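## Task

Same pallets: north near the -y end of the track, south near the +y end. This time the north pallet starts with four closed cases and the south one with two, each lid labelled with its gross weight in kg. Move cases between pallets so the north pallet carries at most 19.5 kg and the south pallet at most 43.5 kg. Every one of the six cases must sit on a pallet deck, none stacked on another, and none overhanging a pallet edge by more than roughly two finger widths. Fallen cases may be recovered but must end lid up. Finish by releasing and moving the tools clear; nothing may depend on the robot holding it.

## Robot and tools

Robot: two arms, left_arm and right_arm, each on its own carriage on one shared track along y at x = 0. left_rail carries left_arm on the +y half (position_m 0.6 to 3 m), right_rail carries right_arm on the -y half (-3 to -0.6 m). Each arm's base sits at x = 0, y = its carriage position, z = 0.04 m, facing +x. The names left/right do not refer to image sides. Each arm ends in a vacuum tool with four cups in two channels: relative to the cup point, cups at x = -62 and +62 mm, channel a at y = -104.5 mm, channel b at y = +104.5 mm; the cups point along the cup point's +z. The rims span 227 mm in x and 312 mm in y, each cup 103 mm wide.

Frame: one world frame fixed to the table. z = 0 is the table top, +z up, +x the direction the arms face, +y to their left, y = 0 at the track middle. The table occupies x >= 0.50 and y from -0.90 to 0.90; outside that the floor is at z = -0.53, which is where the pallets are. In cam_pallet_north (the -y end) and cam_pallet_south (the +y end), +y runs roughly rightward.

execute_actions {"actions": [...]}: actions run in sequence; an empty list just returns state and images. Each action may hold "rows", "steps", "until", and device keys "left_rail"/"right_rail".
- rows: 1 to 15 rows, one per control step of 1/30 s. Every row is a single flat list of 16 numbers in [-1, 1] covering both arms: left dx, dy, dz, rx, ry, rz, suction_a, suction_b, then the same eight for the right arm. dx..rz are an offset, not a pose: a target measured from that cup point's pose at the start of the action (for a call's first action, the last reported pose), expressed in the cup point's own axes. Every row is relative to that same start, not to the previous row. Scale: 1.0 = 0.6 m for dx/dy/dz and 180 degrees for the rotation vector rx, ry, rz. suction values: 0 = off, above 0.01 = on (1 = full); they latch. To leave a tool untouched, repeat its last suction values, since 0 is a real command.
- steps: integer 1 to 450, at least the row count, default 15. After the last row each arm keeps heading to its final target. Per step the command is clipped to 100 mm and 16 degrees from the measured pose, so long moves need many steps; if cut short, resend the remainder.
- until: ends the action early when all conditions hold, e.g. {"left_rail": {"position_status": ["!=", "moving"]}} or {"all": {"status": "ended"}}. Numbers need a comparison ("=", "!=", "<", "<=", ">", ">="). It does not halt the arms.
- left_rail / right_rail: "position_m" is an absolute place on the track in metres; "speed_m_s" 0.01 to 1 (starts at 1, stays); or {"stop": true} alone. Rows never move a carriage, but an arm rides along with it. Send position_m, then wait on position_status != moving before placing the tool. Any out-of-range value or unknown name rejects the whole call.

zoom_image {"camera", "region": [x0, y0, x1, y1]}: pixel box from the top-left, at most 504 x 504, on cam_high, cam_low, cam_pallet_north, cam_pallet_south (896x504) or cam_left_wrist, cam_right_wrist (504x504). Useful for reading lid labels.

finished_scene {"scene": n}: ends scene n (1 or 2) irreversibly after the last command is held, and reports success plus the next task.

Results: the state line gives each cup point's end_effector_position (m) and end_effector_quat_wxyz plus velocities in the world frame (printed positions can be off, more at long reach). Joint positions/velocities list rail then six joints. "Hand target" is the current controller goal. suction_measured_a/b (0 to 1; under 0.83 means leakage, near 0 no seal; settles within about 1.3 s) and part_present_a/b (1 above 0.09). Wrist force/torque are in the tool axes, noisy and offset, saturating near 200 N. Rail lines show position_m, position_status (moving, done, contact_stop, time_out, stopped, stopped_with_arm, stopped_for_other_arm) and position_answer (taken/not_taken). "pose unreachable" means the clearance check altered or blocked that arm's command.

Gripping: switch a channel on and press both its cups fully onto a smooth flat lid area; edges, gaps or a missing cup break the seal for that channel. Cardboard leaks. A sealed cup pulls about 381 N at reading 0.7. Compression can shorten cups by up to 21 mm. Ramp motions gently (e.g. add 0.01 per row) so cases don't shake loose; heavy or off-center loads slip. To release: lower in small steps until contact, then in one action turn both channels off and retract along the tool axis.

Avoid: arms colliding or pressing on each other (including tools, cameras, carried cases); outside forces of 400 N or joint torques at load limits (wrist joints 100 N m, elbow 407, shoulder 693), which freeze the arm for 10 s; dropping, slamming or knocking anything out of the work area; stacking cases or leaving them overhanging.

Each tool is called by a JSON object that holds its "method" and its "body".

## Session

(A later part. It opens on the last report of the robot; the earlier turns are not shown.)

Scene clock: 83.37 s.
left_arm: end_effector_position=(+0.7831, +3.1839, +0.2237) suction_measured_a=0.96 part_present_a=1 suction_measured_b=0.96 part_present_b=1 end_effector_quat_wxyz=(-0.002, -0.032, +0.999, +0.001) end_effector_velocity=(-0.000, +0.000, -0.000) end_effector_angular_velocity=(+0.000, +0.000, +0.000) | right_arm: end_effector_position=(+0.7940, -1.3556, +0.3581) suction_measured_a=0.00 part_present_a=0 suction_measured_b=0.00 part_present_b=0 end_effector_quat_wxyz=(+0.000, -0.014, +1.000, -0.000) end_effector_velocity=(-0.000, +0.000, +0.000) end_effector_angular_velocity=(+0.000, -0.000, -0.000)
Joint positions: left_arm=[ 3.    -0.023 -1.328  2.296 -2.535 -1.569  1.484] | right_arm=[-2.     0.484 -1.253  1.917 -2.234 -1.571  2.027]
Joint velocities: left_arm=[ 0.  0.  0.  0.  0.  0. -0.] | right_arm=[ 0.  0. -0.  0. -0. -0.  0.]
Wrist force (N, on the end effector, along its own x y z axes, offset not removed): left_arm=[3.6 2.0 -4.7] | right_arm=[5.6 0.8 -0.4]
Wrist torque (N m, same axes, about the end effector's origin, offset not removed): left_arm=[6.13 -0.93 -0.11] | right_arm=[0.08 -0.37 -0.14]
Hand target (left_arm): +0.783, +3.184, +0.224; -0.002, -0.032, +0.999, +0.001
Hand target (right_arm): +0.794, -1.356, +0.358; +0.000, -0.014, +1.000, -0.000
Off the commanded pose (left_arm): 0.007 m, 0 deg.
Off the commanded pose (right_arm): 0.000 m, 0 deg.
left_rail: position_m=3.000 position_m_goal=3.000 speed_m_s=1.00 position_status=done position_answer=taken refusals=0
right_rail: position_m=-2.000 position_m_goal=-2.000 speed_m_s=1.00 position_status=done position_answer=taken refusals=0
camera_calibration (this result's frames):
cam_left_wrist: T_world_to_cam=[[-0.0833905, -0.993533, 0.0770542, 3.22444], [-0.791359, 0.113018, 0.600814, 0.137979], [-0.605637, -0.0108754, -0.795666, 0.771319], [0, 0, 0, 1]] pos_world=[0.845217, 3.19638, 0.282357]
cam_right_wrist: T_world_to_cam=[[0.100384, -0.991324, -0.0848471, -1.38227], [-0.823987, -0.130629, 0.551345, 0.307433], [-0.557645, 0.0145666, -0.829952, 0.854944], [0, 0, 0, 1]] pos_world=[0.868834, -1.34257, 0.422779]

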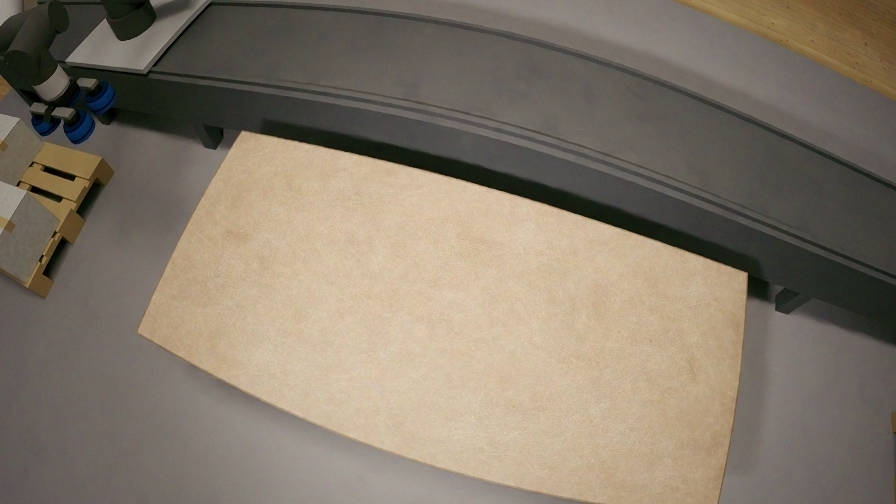

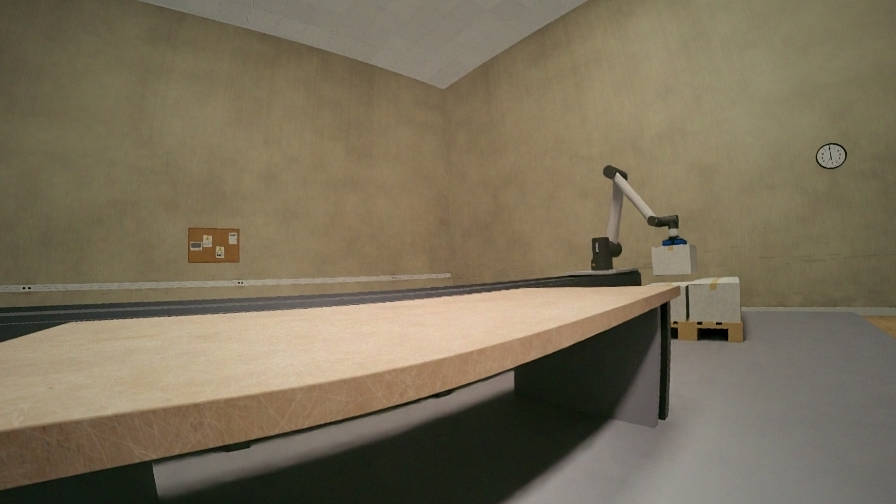

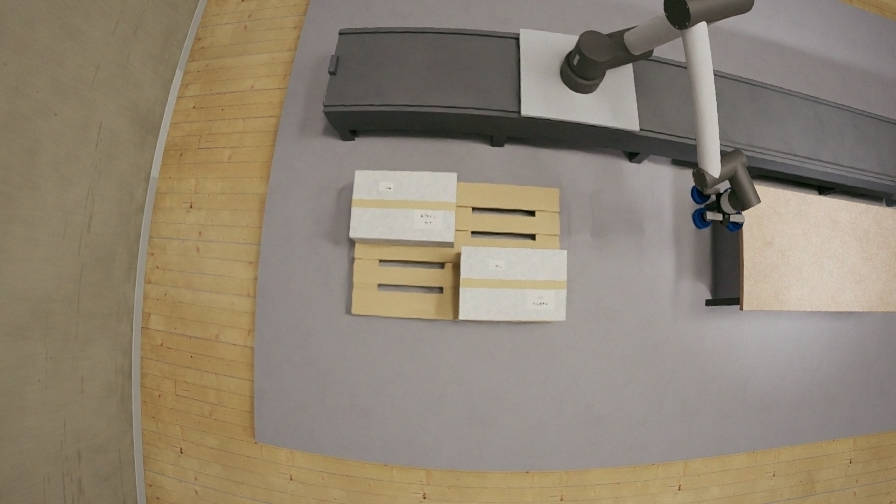

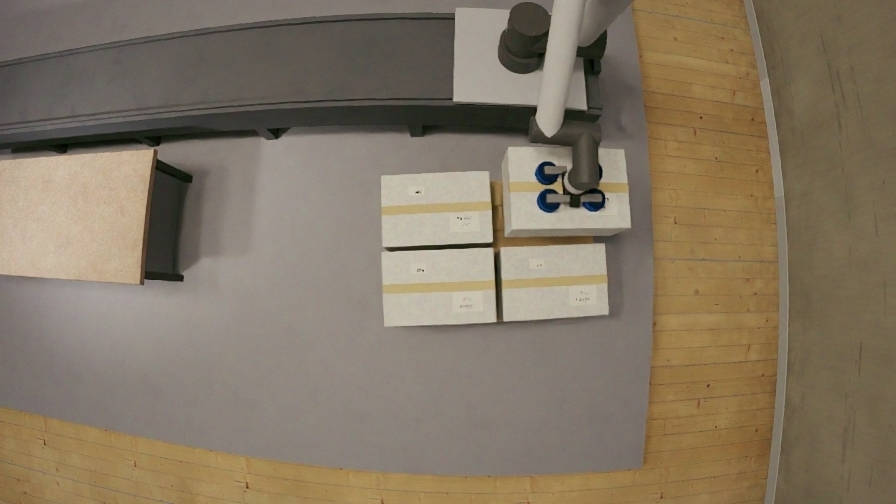

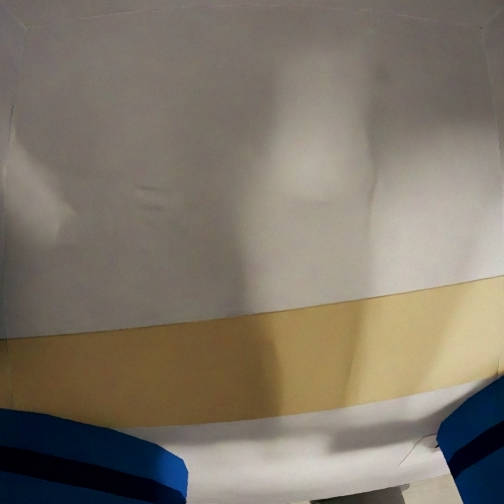

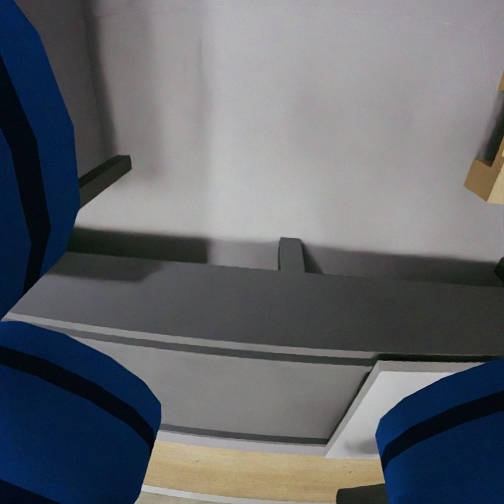

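{"method": "execute_actions", "body": {"actions": [{"rows":[[-0.003,-0.003,0.01,0.0006,-0.0013,0,1,1,0,0,0,0,0,0,0,0],[-0.007,-0.007,0.025,0.0006,-0.0013,0,1,1,0,0,0,0,0,0,0,0],[-0.012,-0.011,0.045,0.0006,-0.0013,0,1,1,0,0,0,0,0,0,0,0],[-0.016,-0.015,0.07,0.0006,-0.0013,0,1,1,0,0,0,0,0,0,0,0],[-0.019,-0.018,0.1,0.0006,-0.0013,0,1,1,0,0,0,0,0,0,0,0],[-0.019,-0.018,0.135,0.0006,-0.0013,0,1,1,0,0,0,0,0,0,0,0],[-0.019,-0.018,0.17,0.0006,-0.0013,0,1,1,0,0,0,0,0,0,0,0],[-0.019,-0.018,0.21,0.0006,-0.0013,0,1,1,0,0,0,0,0,0,0,0],[-0.019,-0.018,0.25,0.0006,-0.0013,0,1,1,0,0,0,0,0,0,0,0],[-0.019,-0.018,0.54,0.0006,-0.0013,0,1,1,0,0,0,0,0,0,0,0]],"steps":22}]}}

Scene clock: 86.43 s.
left_arm: end_effector_position=(+0.7806, +3.1741, -0.0314) suction_measured_a=0.96 part_present_a=1 suction_measured_b=0.96 part_present_b=1 end_effector_quat_wxyz=(-0.006, -0.032, +0.999, +0.000) end_effector_velocity=(+0.028, -0.001, -0.450) end_effector_angular_velocity=(-0.000, -0.013, +0.000) | right_arm: end_effector_position=(+0.7940, -1.3556, +0.3581) suction_measured_a=0.00 part_present_a=0 suction_measured_b=0.00 part_present_b=0 end_effector_quat_wxyz=(+0.000, -0.014, +1.000, -0.000) end_effector_velocity=(-0.000, -0.000, +0.000) end_effector_angular_velocity=(+0.000, -0.000, -0.000)
Joint positions: left_arm=[ 3.    -0.035 -0.951  2.36  -2.967 -1.571  1.472] | right_arm=[-2.     0.484 -1.253  1.917 -2.234 -1.571  2.027]
Joint velocities: left_arm=[ 0.    -0.     0.741 -0.052 -0.703  0.    -0.   ] | right_arm=[ 0.  0. -0.  0. -0. -0.  0.]
Wrist force (N, on the end effector, along its own x y z axes, offset not removed): left_arm=[1.5 -3.5 0.1] | right_arm=[4.7 -0.1 -0.4]
Wrist torque (N m, same axes, about the end effector's origin, offset not removed): left_arm=[5.42 0.33 -0.49] | right_arm=[-0.11 -0.30 -0.12]
Hand target (left_arm): +0.785, +3.174, -0.093; -0.004, -0.032, +0.999, +0.000
Hand target (right_arm): +0.794, -1.356, +0.358; +0.000, -0.014, +1.000, -0.000
Off the commanded pose (left_arm): 0.070 m, 1 deg.
Off the commanded pose (right_arm): 0.000 m, 0 deg.
left_rail: position_m=3.000 position_m_goal=3.000 speed_m_s=1.00 position_status=done position_answer=taken refusals=0
right_rail: position_m=-2.000 position_m_goal=-2.000 speed_m_s=1.00 position_status=done position_answer=taken refusals=0
camera_calibration (this result's frames):
cam_left_wrist: T_world_to_cam=[[-0.0826916, -0.993415, 0.0793013, 3.23321], [-0.786337, 0.113926, 0.607203, 0.283733], [-0.612239, -0.012147, -0.79058, 0.576096], [0, 0, 0, 1]] pos_world=[0.843177, 3.18659, 0.0267692]
cam_right_wrist: T_world_to_cam=[[0.100384, -0.991324, -0.084847, -1.38227], [-0.823987, -0.130628, 0.551345, 0.307434], [-0.557645, 0.0145667, -0.829952, 0.854944], [0, 0, 0, 1]] pos_world=[0.868834, -1.34257, 0.422779]

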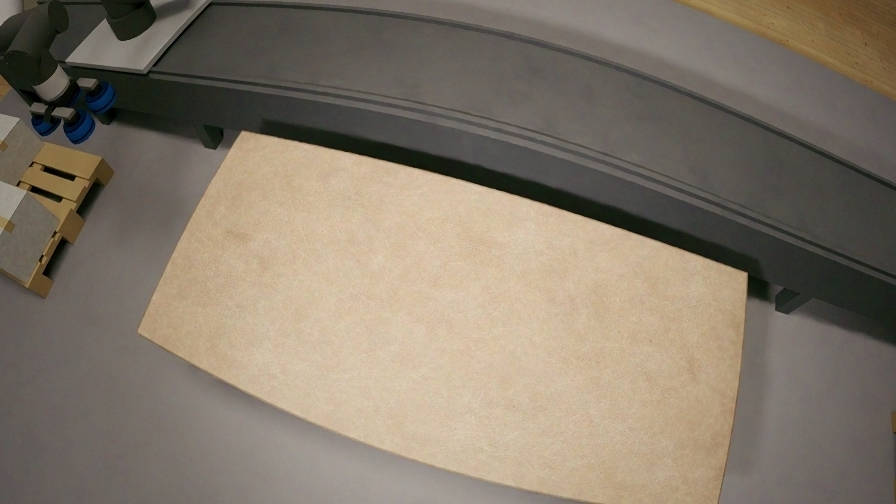

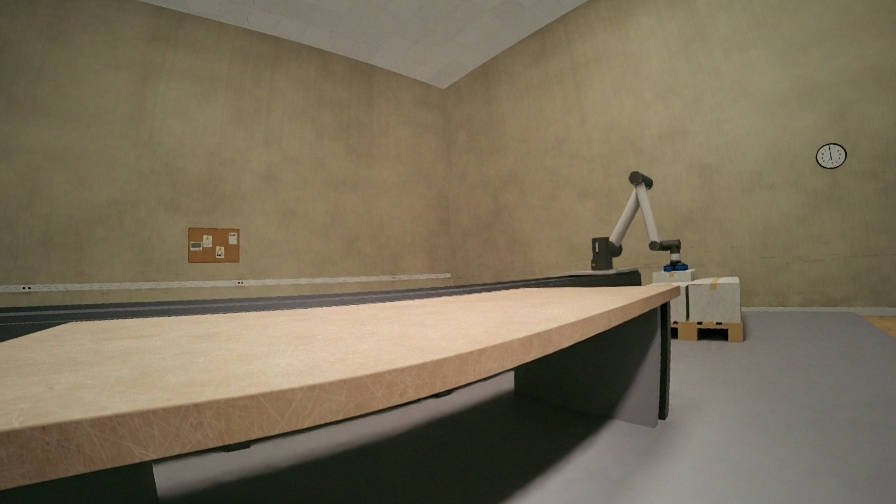

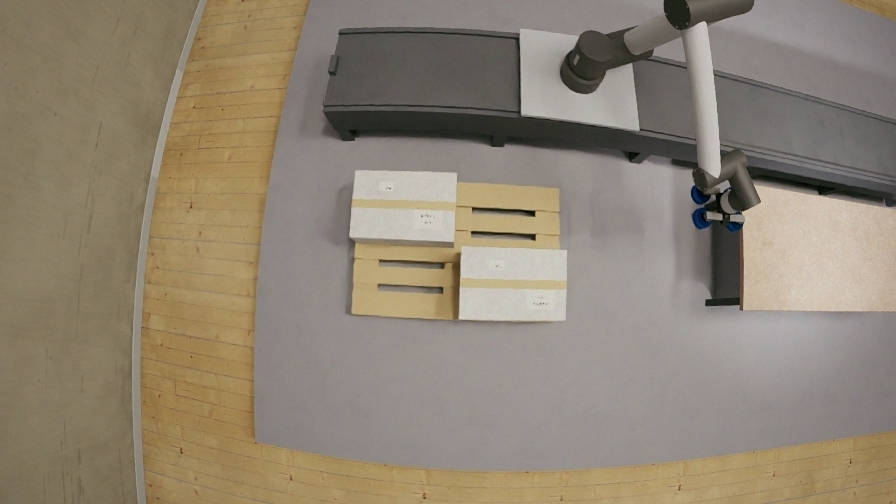

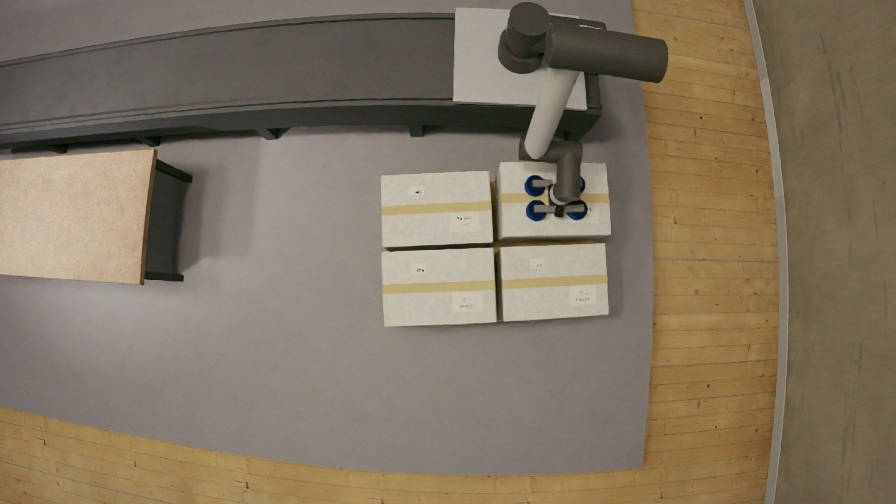

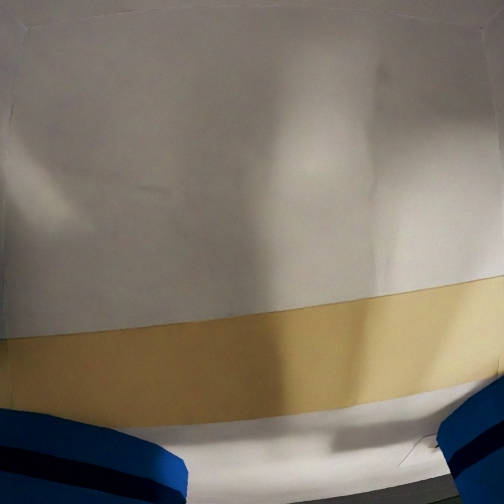

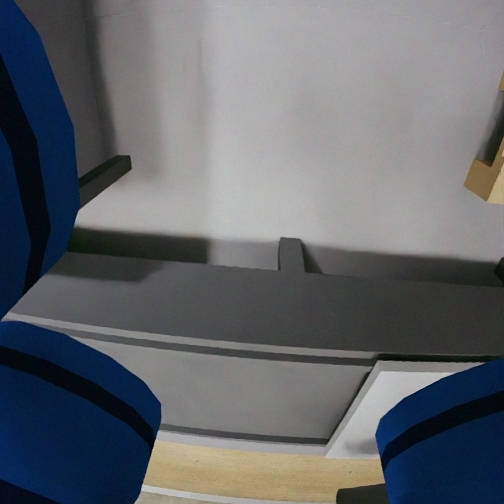

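Let it settle, then re-read the pose and zoom in before the final alignment of the case over the slot.

{"method": "execute_actions", "body": {"actions": []}}

{"method": "zoom_image", "body": {"camera": "cam_pallet_south", "region": [370, 130, 650, 340]}}

Scene clock: 89.07 s.
left_arm: end_effector_position=(+0.7852, +3.1742, -0.0933) suction_measured_a=0.96 part_present_a=1 suction_measured_b=0.96 part_present_b=1 end_effector_quat_wxyz=(-0.004, -0.032, +0.999, +0.000) end_effector_velocity=(-0.000, +0.000, -0.000) end_effector_angular_velocity=(+0.000, +0.000, -0.000) | right_arm: end_effector_position=(+0.7940, -1.3556, +0.3581) suction_measured_a=0.00 part_present_a=0 suction_measured_b=0.00 part_present_b=0 end_effector_quat_wxyz=(+0.000, -0.014, +1.000, -0.000) end_effector_velocity=(+0.000, +0.000, -0.000) end_effector_angular_velocity=(+0.000, -0.000, -0.000)
Joint positions: left_arm=[ 3.    -0.034 -0.849  2.348 -3.063 -1.571  1.472] | right_arm=[-2.     0.484 -1.253  1.917 -2.234 -1.571  2.027]
Joint velocities: left_arm=[ 0. -0.  0.  0. -0. -0.  0.] | right_arm=[ 0. -0.  0.  0. -0. -0.  0.]
Wrist force (N, on the end effector, along its own x y z axes, offset not removed): left_arm=[6.6 -5.6 -2.4] | right_arm=[4.2 1.1 -0.1]
Wrist torque (N m, same axes, about the end effector's origin, offset not removed): left_arm=[5.16 -1.45 -0.11] | right_arm=[0.02 -0.22 -0.15]
Hand target (left_arm): +0.785, +3.174, -0.093; -0.004, -0.032, +0.999, +0.000
Hand target (right_arm): +0.794, -1.356, +0.358; +0.000, -0.014, +1.000, -0.000
Off the commanded pose (left_arm): 0.011 m, 0 deg.
Off the commanded pose (right_arm): 0.000 m, 0 deg.
left_rail: position_m=3.000 position_m_goal=3.000 speed_m_s=1.00 position_status=done position_answer=taken refusals=0
right_rail: position_m=-2.000 position_m_goal=-2.000 speed_m_s=1.00 position_status=done position_answer=taken refusals=0
camera_calibration (this result's frames):
cam_left_wrist: T_world_to_cam=[[-0.0830575, -0.993413, 0.0789489, 3.23892], [-0.788975, 0.113948, 0.603767, 0.326633], [-0.608785, -0.0121414, -0.793242, 0.527016], [0, 0, 0, 1]] pos_world=[0.847561, 3.18676, -0.0348673]
cam_right_wrist: T_world_to_cam=[[0.100384, -0.991324, -0.0848471, -1.38227], [-0.823987, -0.130629, 0.551345, 0.307433], [-0.557645, 0.0145665, -0.829952, 0.854943], [0, 0, 0, 1]] pos_world=[0.868834, -1.34257, 0.422779]

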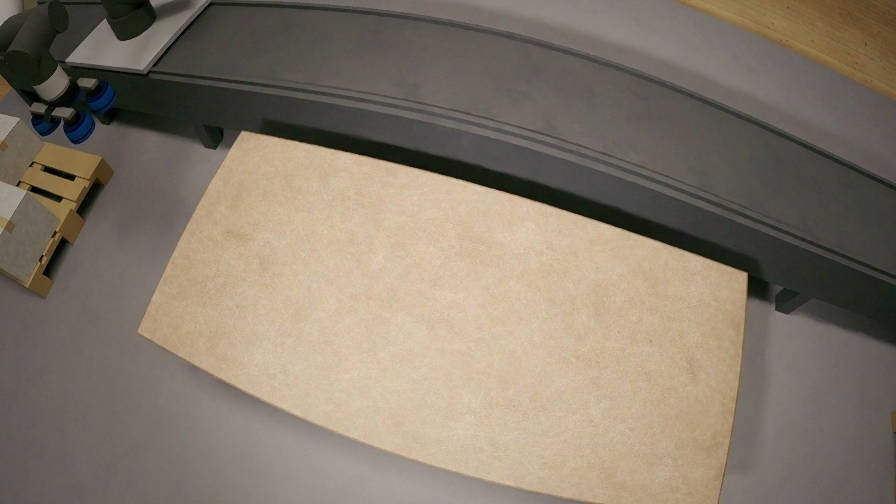

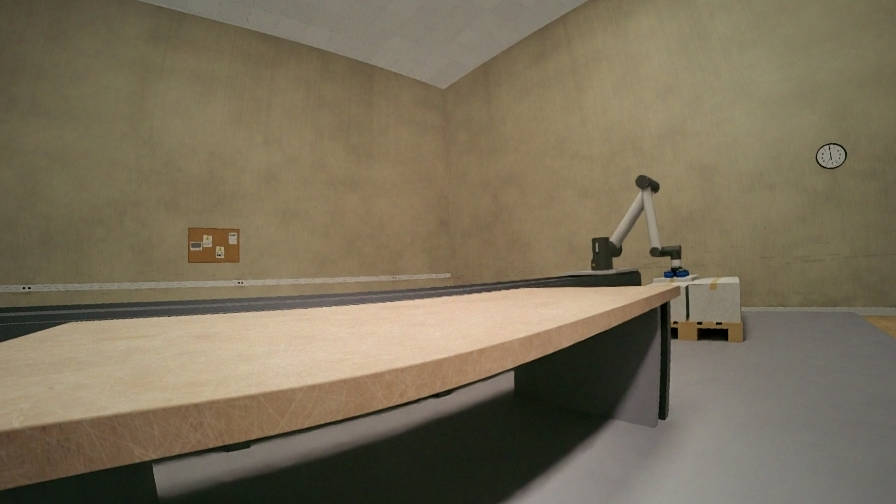

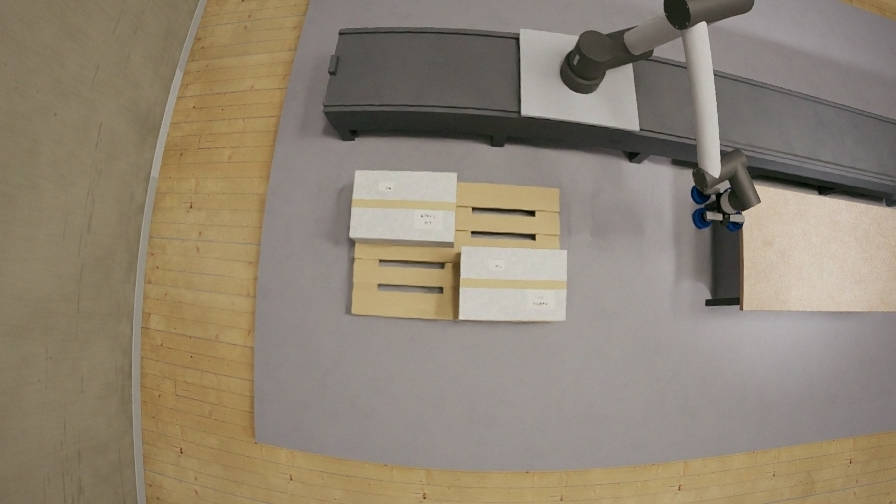

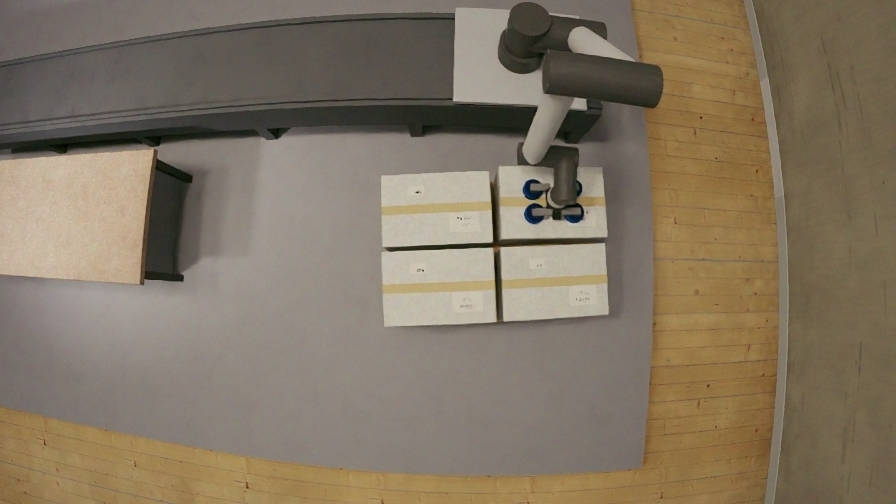

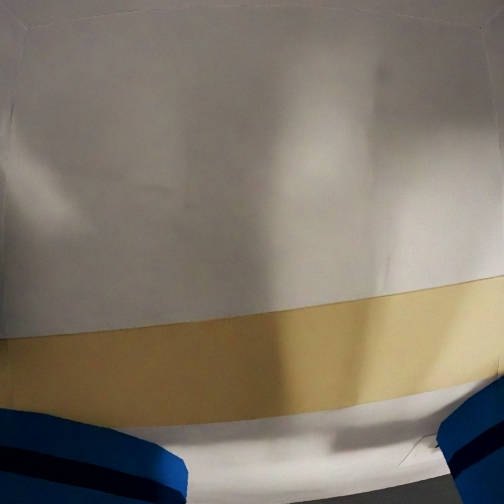

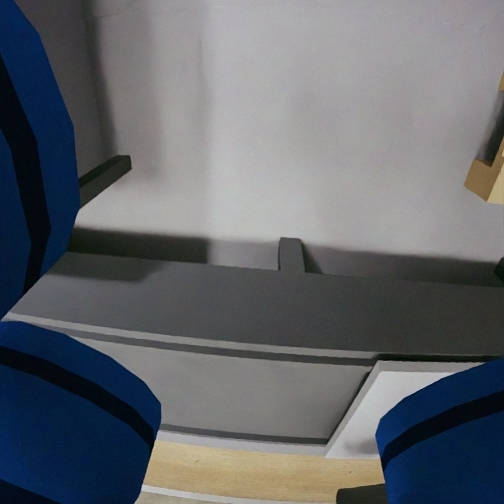

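Region (370, 130, 650, 340) of cam_pallet_south's 896x504 image, scaled by 1.800, with more detail than that image has; it fills the top 378 rows of this view, and the rest is white.

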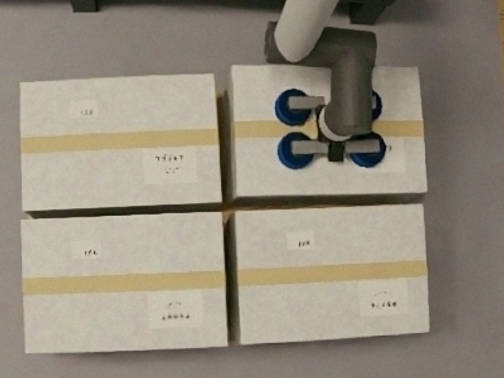

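{"method": "execute_actions", "body": {"actions": [{"rows":[[-0.005,0,0.006,0,-0.001,0,1,1,0,0,0,0,0,0,0,0],[-0.011,-0.001,0.014,0,-0.002,0,1,1,0,0,0,0,0,0,0,0],[-0.017,-0.001,0.023,0,-0.0025,0,1,1,0,0,0,0,0,0,0,0],[-0.02,-0.0013,0.031,0,-0.0025,0,1,1,0,0,0,0,0,0,0,0],[-0.02,-0.0013,0.037,0,-0.0025,0,1,1,0,0,0,0,0,0,0,0]],"steps":7}]}}

Scene clock: 90.30 s.
left_arm: end_effector_position=(+0.7930, +3.1742, -0.1057) suction_measured_a=0.96 part_present_a=1 suction_measured_b=0.96 part_present_b=1 end_effector_quat_wxyz=(-0.001, -0.032, +0.999, +0.000) end_effector_velocity=(+0.034, -0.001, -0.087) end_effector_angular_velocity=(+0.001, -0.012, -0.000) | right_arm: end_effector_position=(+0.7940, -1.3556, +0.3581) suction_measured_a=0.00 part_present_a=0 suction_measured_b=0.00 part_present_b=0 end_effector_quat_wxyz=(+0.000, -0.014, +1.000, -0.000) end_effector_velocity=(+0.000, -0.000, -0.000) end_effector_angular_velocity=(-0.000, +0.000, -0.000)
Joint positions: left_arm=[ 3.    -0.034 -0.826  2.337 -3.079 -1.57   1.472] | right_arm=[-2.     0.484 -1.253  1.917 -2.234 -1.571  2.027]
Joint velocities: left_arm=[ 0.     0.     0.145 -0.06  -0.098  0.001  0.001] | right_arm=[ 0. -0.  0. -0.  0. -0.  0.]
Wrist force (N, on the end effector, along its own x y z axes, offset not removed): left_arm=[-11.5 1.9 8.6] | right_arm=[4.0 0.6 -0.3]
Wrist torque (N m, same axes, about the end effector's origin, offset not removed): left_arm=[6.32 -1.07 0.27] | right_arm=[0.03 -0.17 -0.12]
Hand target (left_arm): +0.797, +3.174, -0.115; -0.000, -0.032, +0.999, +0.000
Hand target (right_arm): +0.794, -1.356, +0.358; +0.000, -0.014, +1.000, -0.000
Off the commanded pose (left_arm): 0.011 m, 0 deg.
Off the commanded pose (right_arm): 0.000 m, 0 deg.
left_rail: position_m=3.000 position_m_goal=3.000 speed_m_s=1.00 position_status=done position_answer=taken refusals=0
right_rail: position_m=-2.000 position_m_goal=-2.000 speed_m_s=1.00 position_status=done position_answer=taken refusals=0
camera_calibration (this result's frames):
cam_left_wrist: T_world_to_cam=[[-0.0835408, -0.993437, 0.0781213, 3.2409], [-0.792481, 0.113761, 0.599193, 0.343172], [-0.604148, -0.0118526, -0.796784, 0.51692], [0, 0, 0, 1]] pos_world=[0.855, 3.18671, -0.0469355]
cam_right_wrist: T_world_to_cam=[[0.100384, -0.991324, -0.0848471, -1.38227], [-0.823987, -0.130629, 0.551345, 0.307433], [-0.557645, 0.0145666, -0.829952, 0.854944], [0, 0, 0, 1]] pos_world=[0.868834, -1.34257, 0.422779]

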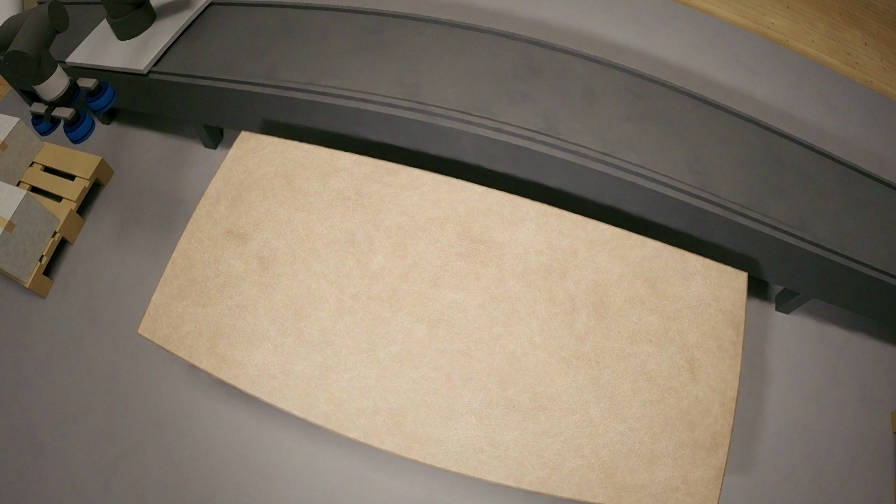

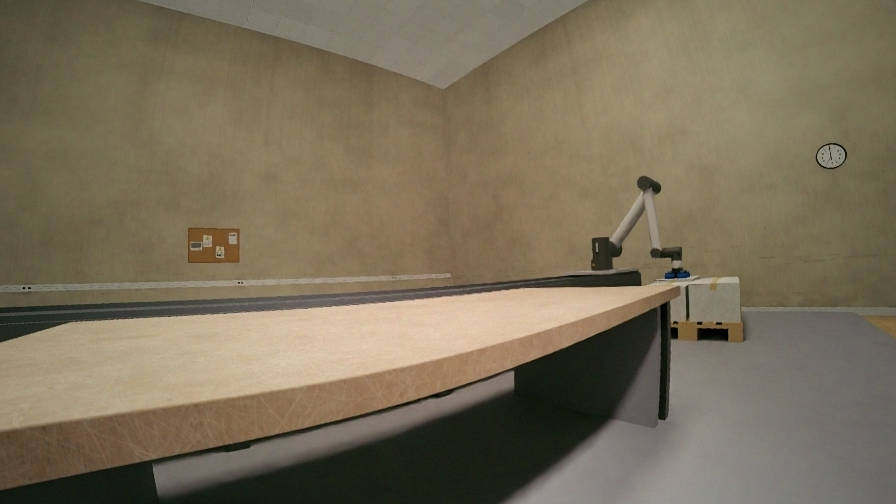

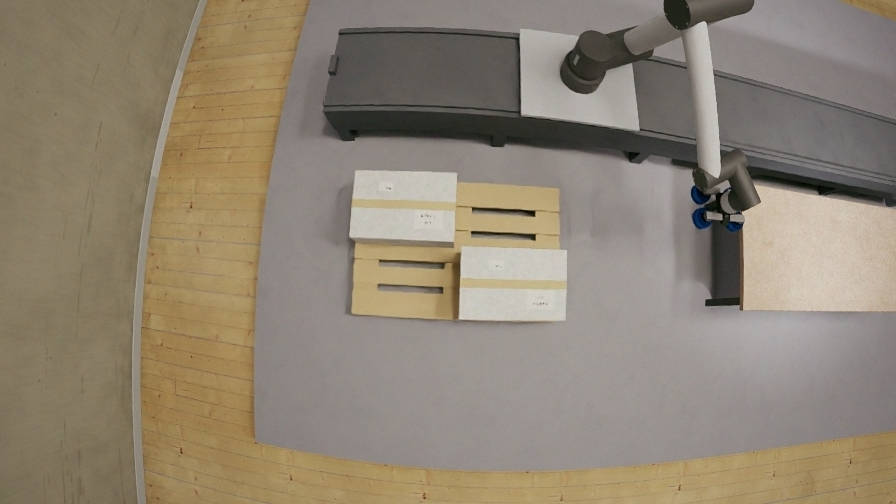

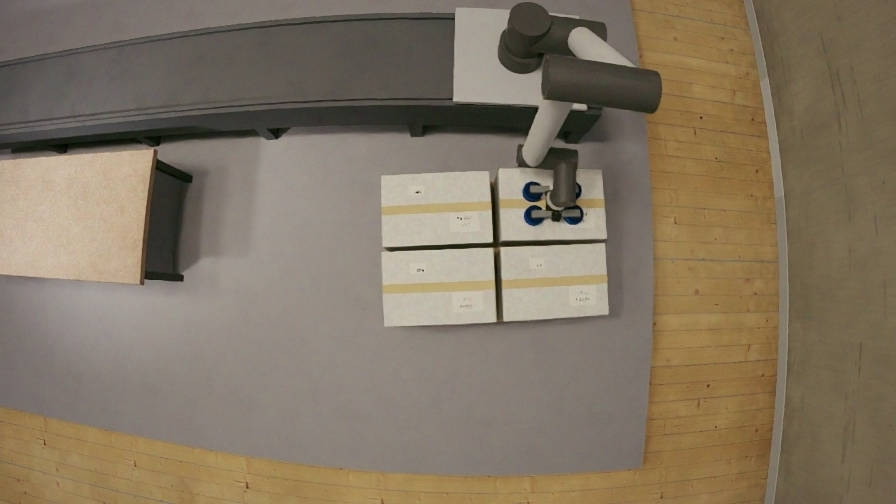

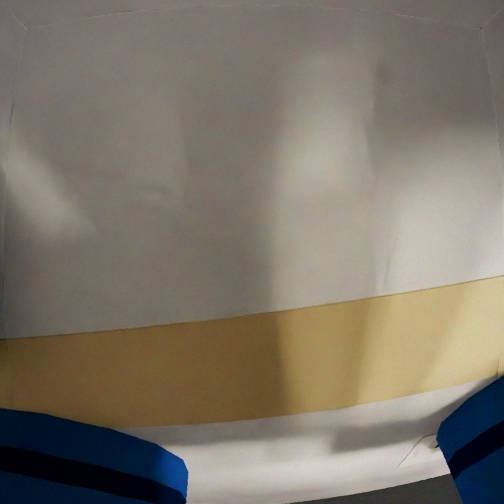

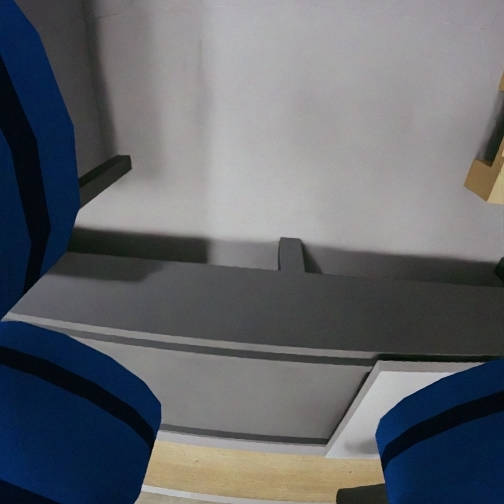

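Waiting for it to settle, then checking the force reading and the alignment once more before touching down.

{"method": "execute_actions", "body": {"actions": []}}

{"method": "zoom_image", "body": {"camera": "cam_pallet_south", "region": [370, 130, 650, 340]}}

Scene clock: 91.10 s.
left_arm: end_effector_position=(+0.7968, +3.1742, -0.1154) suction_measured_a=0.96 part_present_a=1 suction_measured_b=0.96 part_present_b=1 end_effector_quat_wxyz=(-0.000, -0.032, +0.999, +0.000) end_effector_velocity=(+0.000, -0.000, -0.000) end_effector_angular_velocity=(-0.000, -0.000, -0.000) | right_arm: end_effector_position=(+0.7940, -1.3556, +0.3581) suction_measured_a=0.00 part_present_a=0 suction_measured_b=0.00 part_present_b=0 end_effector_quat_wxyz=(+0.000, -0.014, +1.000, -0.000) end_effector_velocity=(-0.000, +0.000, +0.000) end_effector_angular_velocity=(+0.000, -0.000, +0.000)
Joint positions: left_arm=[ 3.    -0.034 -0.81   2.33  -3.091 -1.57   1.472] | right_arm=[-2.     0.484 -1.253  1.917 -2.234 -1.571  2.027]
Joint velocities: left_arm=[ 0.  0.  0. -0. -0. -0.  0.] | right_arm=[ 0.  0. -0.  0. -0. -0. -0.]
Wrist force (N, on the end effector, along its own x y z axes, offset not removed): left_arm=[1.9 -8.2 -1.6] | right_arm=[2.9 1.2 0.4]
Wrist torque (N m, same axes, about the end effector's origin, offset not removed): left_arm=[4.89 -0.84 -0.02] | right_arm=[0.04 -0.04 -0.11]
Hand target (left_arm): +0.797, +3.174, -0.115; -0.000, -0.032, +0.999, +0.000
Hand target (right_arm): +0.794, -1.356, +0.358; +0.000, -0.014, +1.000, -0.000
Off the commanded pose (left_arm): 0.000 m, 0 deg.
Off the commanded pose (right_arm): 0.000 m, 0 deg.
left_rail: position_m=3.000 position_m_goal=3.000 speed_m_s=1.00 position_status=done position_answer=taken refusals=0
right_rail: position_m=-2.000 position_m_goal=-2.000 speed_m_s=1.00 position_status=done position_answer=taken refusals=0
camera_calibration (this result's frames):
cam_left_wrist: T_world_to_cam=[[-0.0836734, -0.993451, 0.0778055, 3.24211], [-0.79359, 0.113654, 0.597744, 0.353036], [-0.602672, -0.0117304, -0.797903, 0.509824], [0, 0, 0, 1]] pos_world=[0.858701, 3.18673, -0.0564892]
cam_right_wrist: T_world_to_cam=[[0.100384, -0.991324, -0.0848473, -1.38227], [-0.823987, -0.130629, 0.551345, 0.307434], [-0.557645, 0.0145669, -0.829952, 0.854944], [0, 0, 0, 1]] pos_world=[0.868834, -1.34257, 0.422779]

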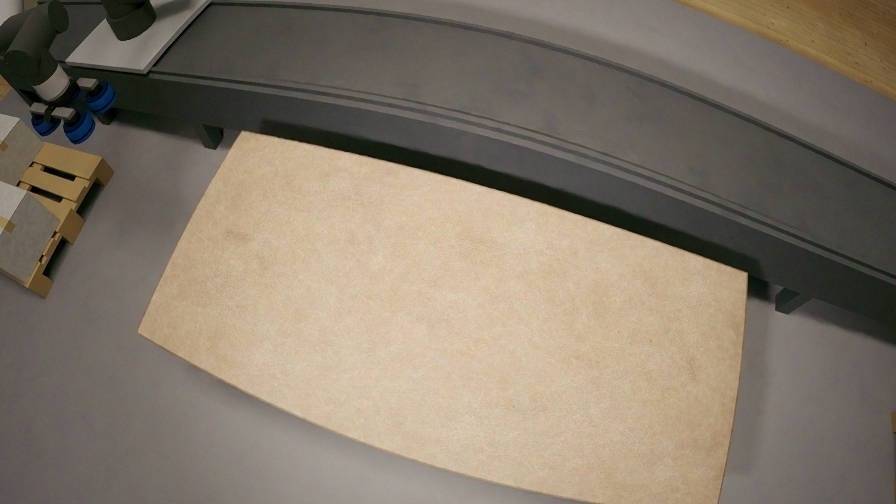

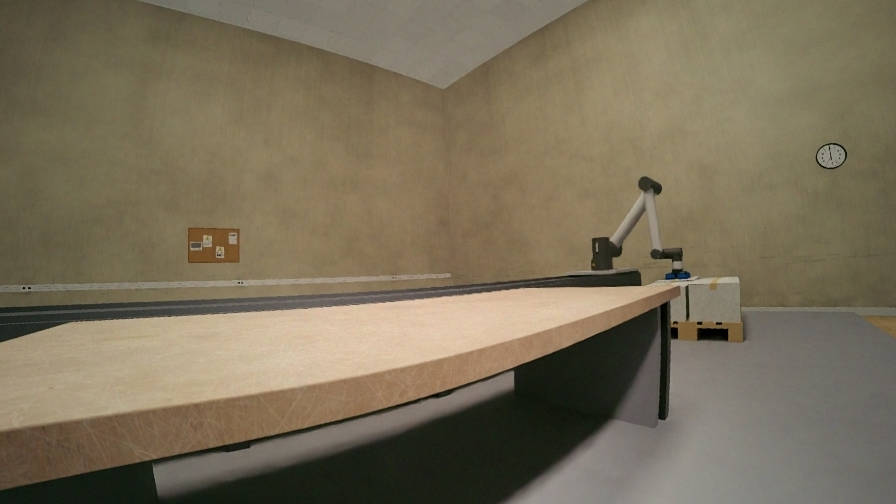

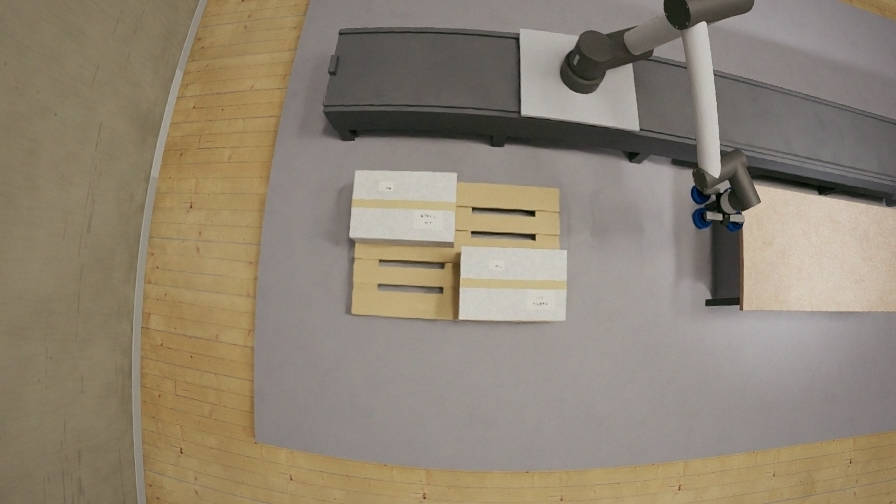

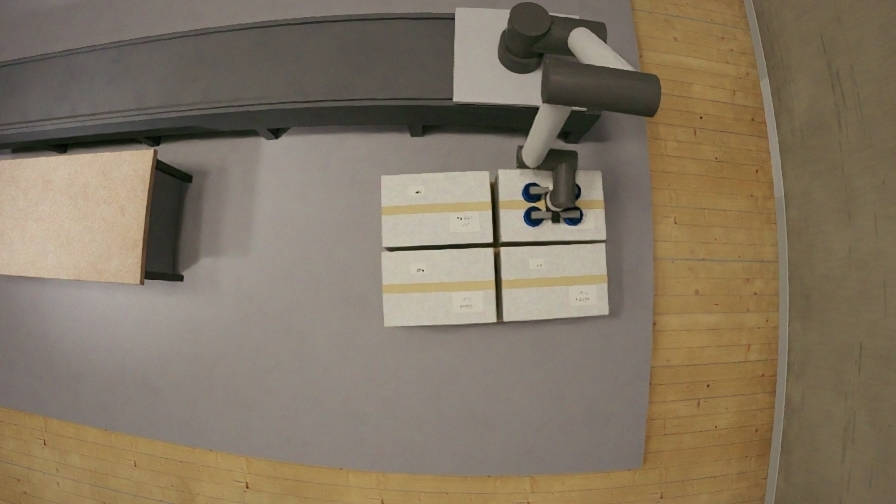

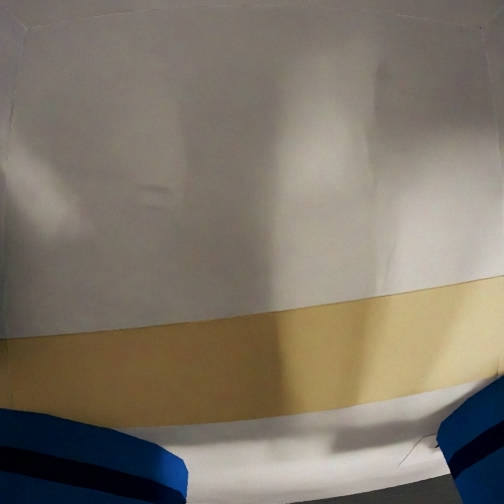

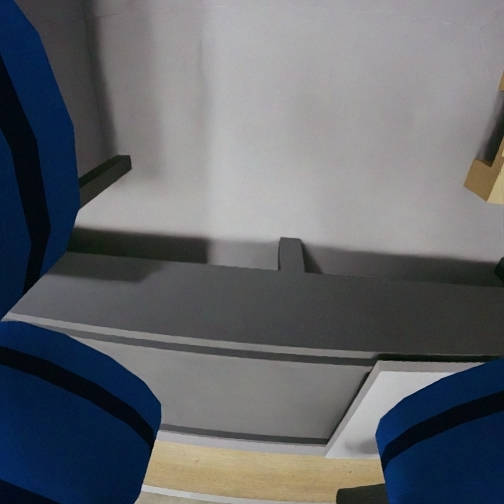

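Region (370, 130, 650, 340) of cam_pallet_south's 896x504 image, scaled by 1.800, with more detail than that image has; it fills the top 378 rows of this view, and the rest is white.

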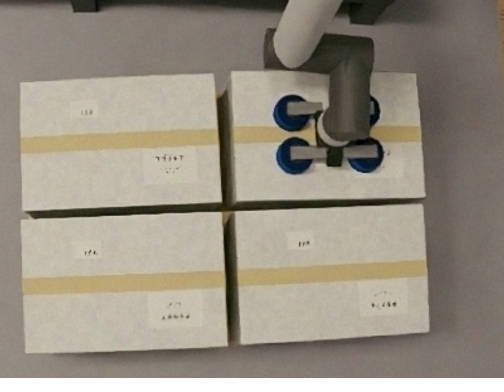

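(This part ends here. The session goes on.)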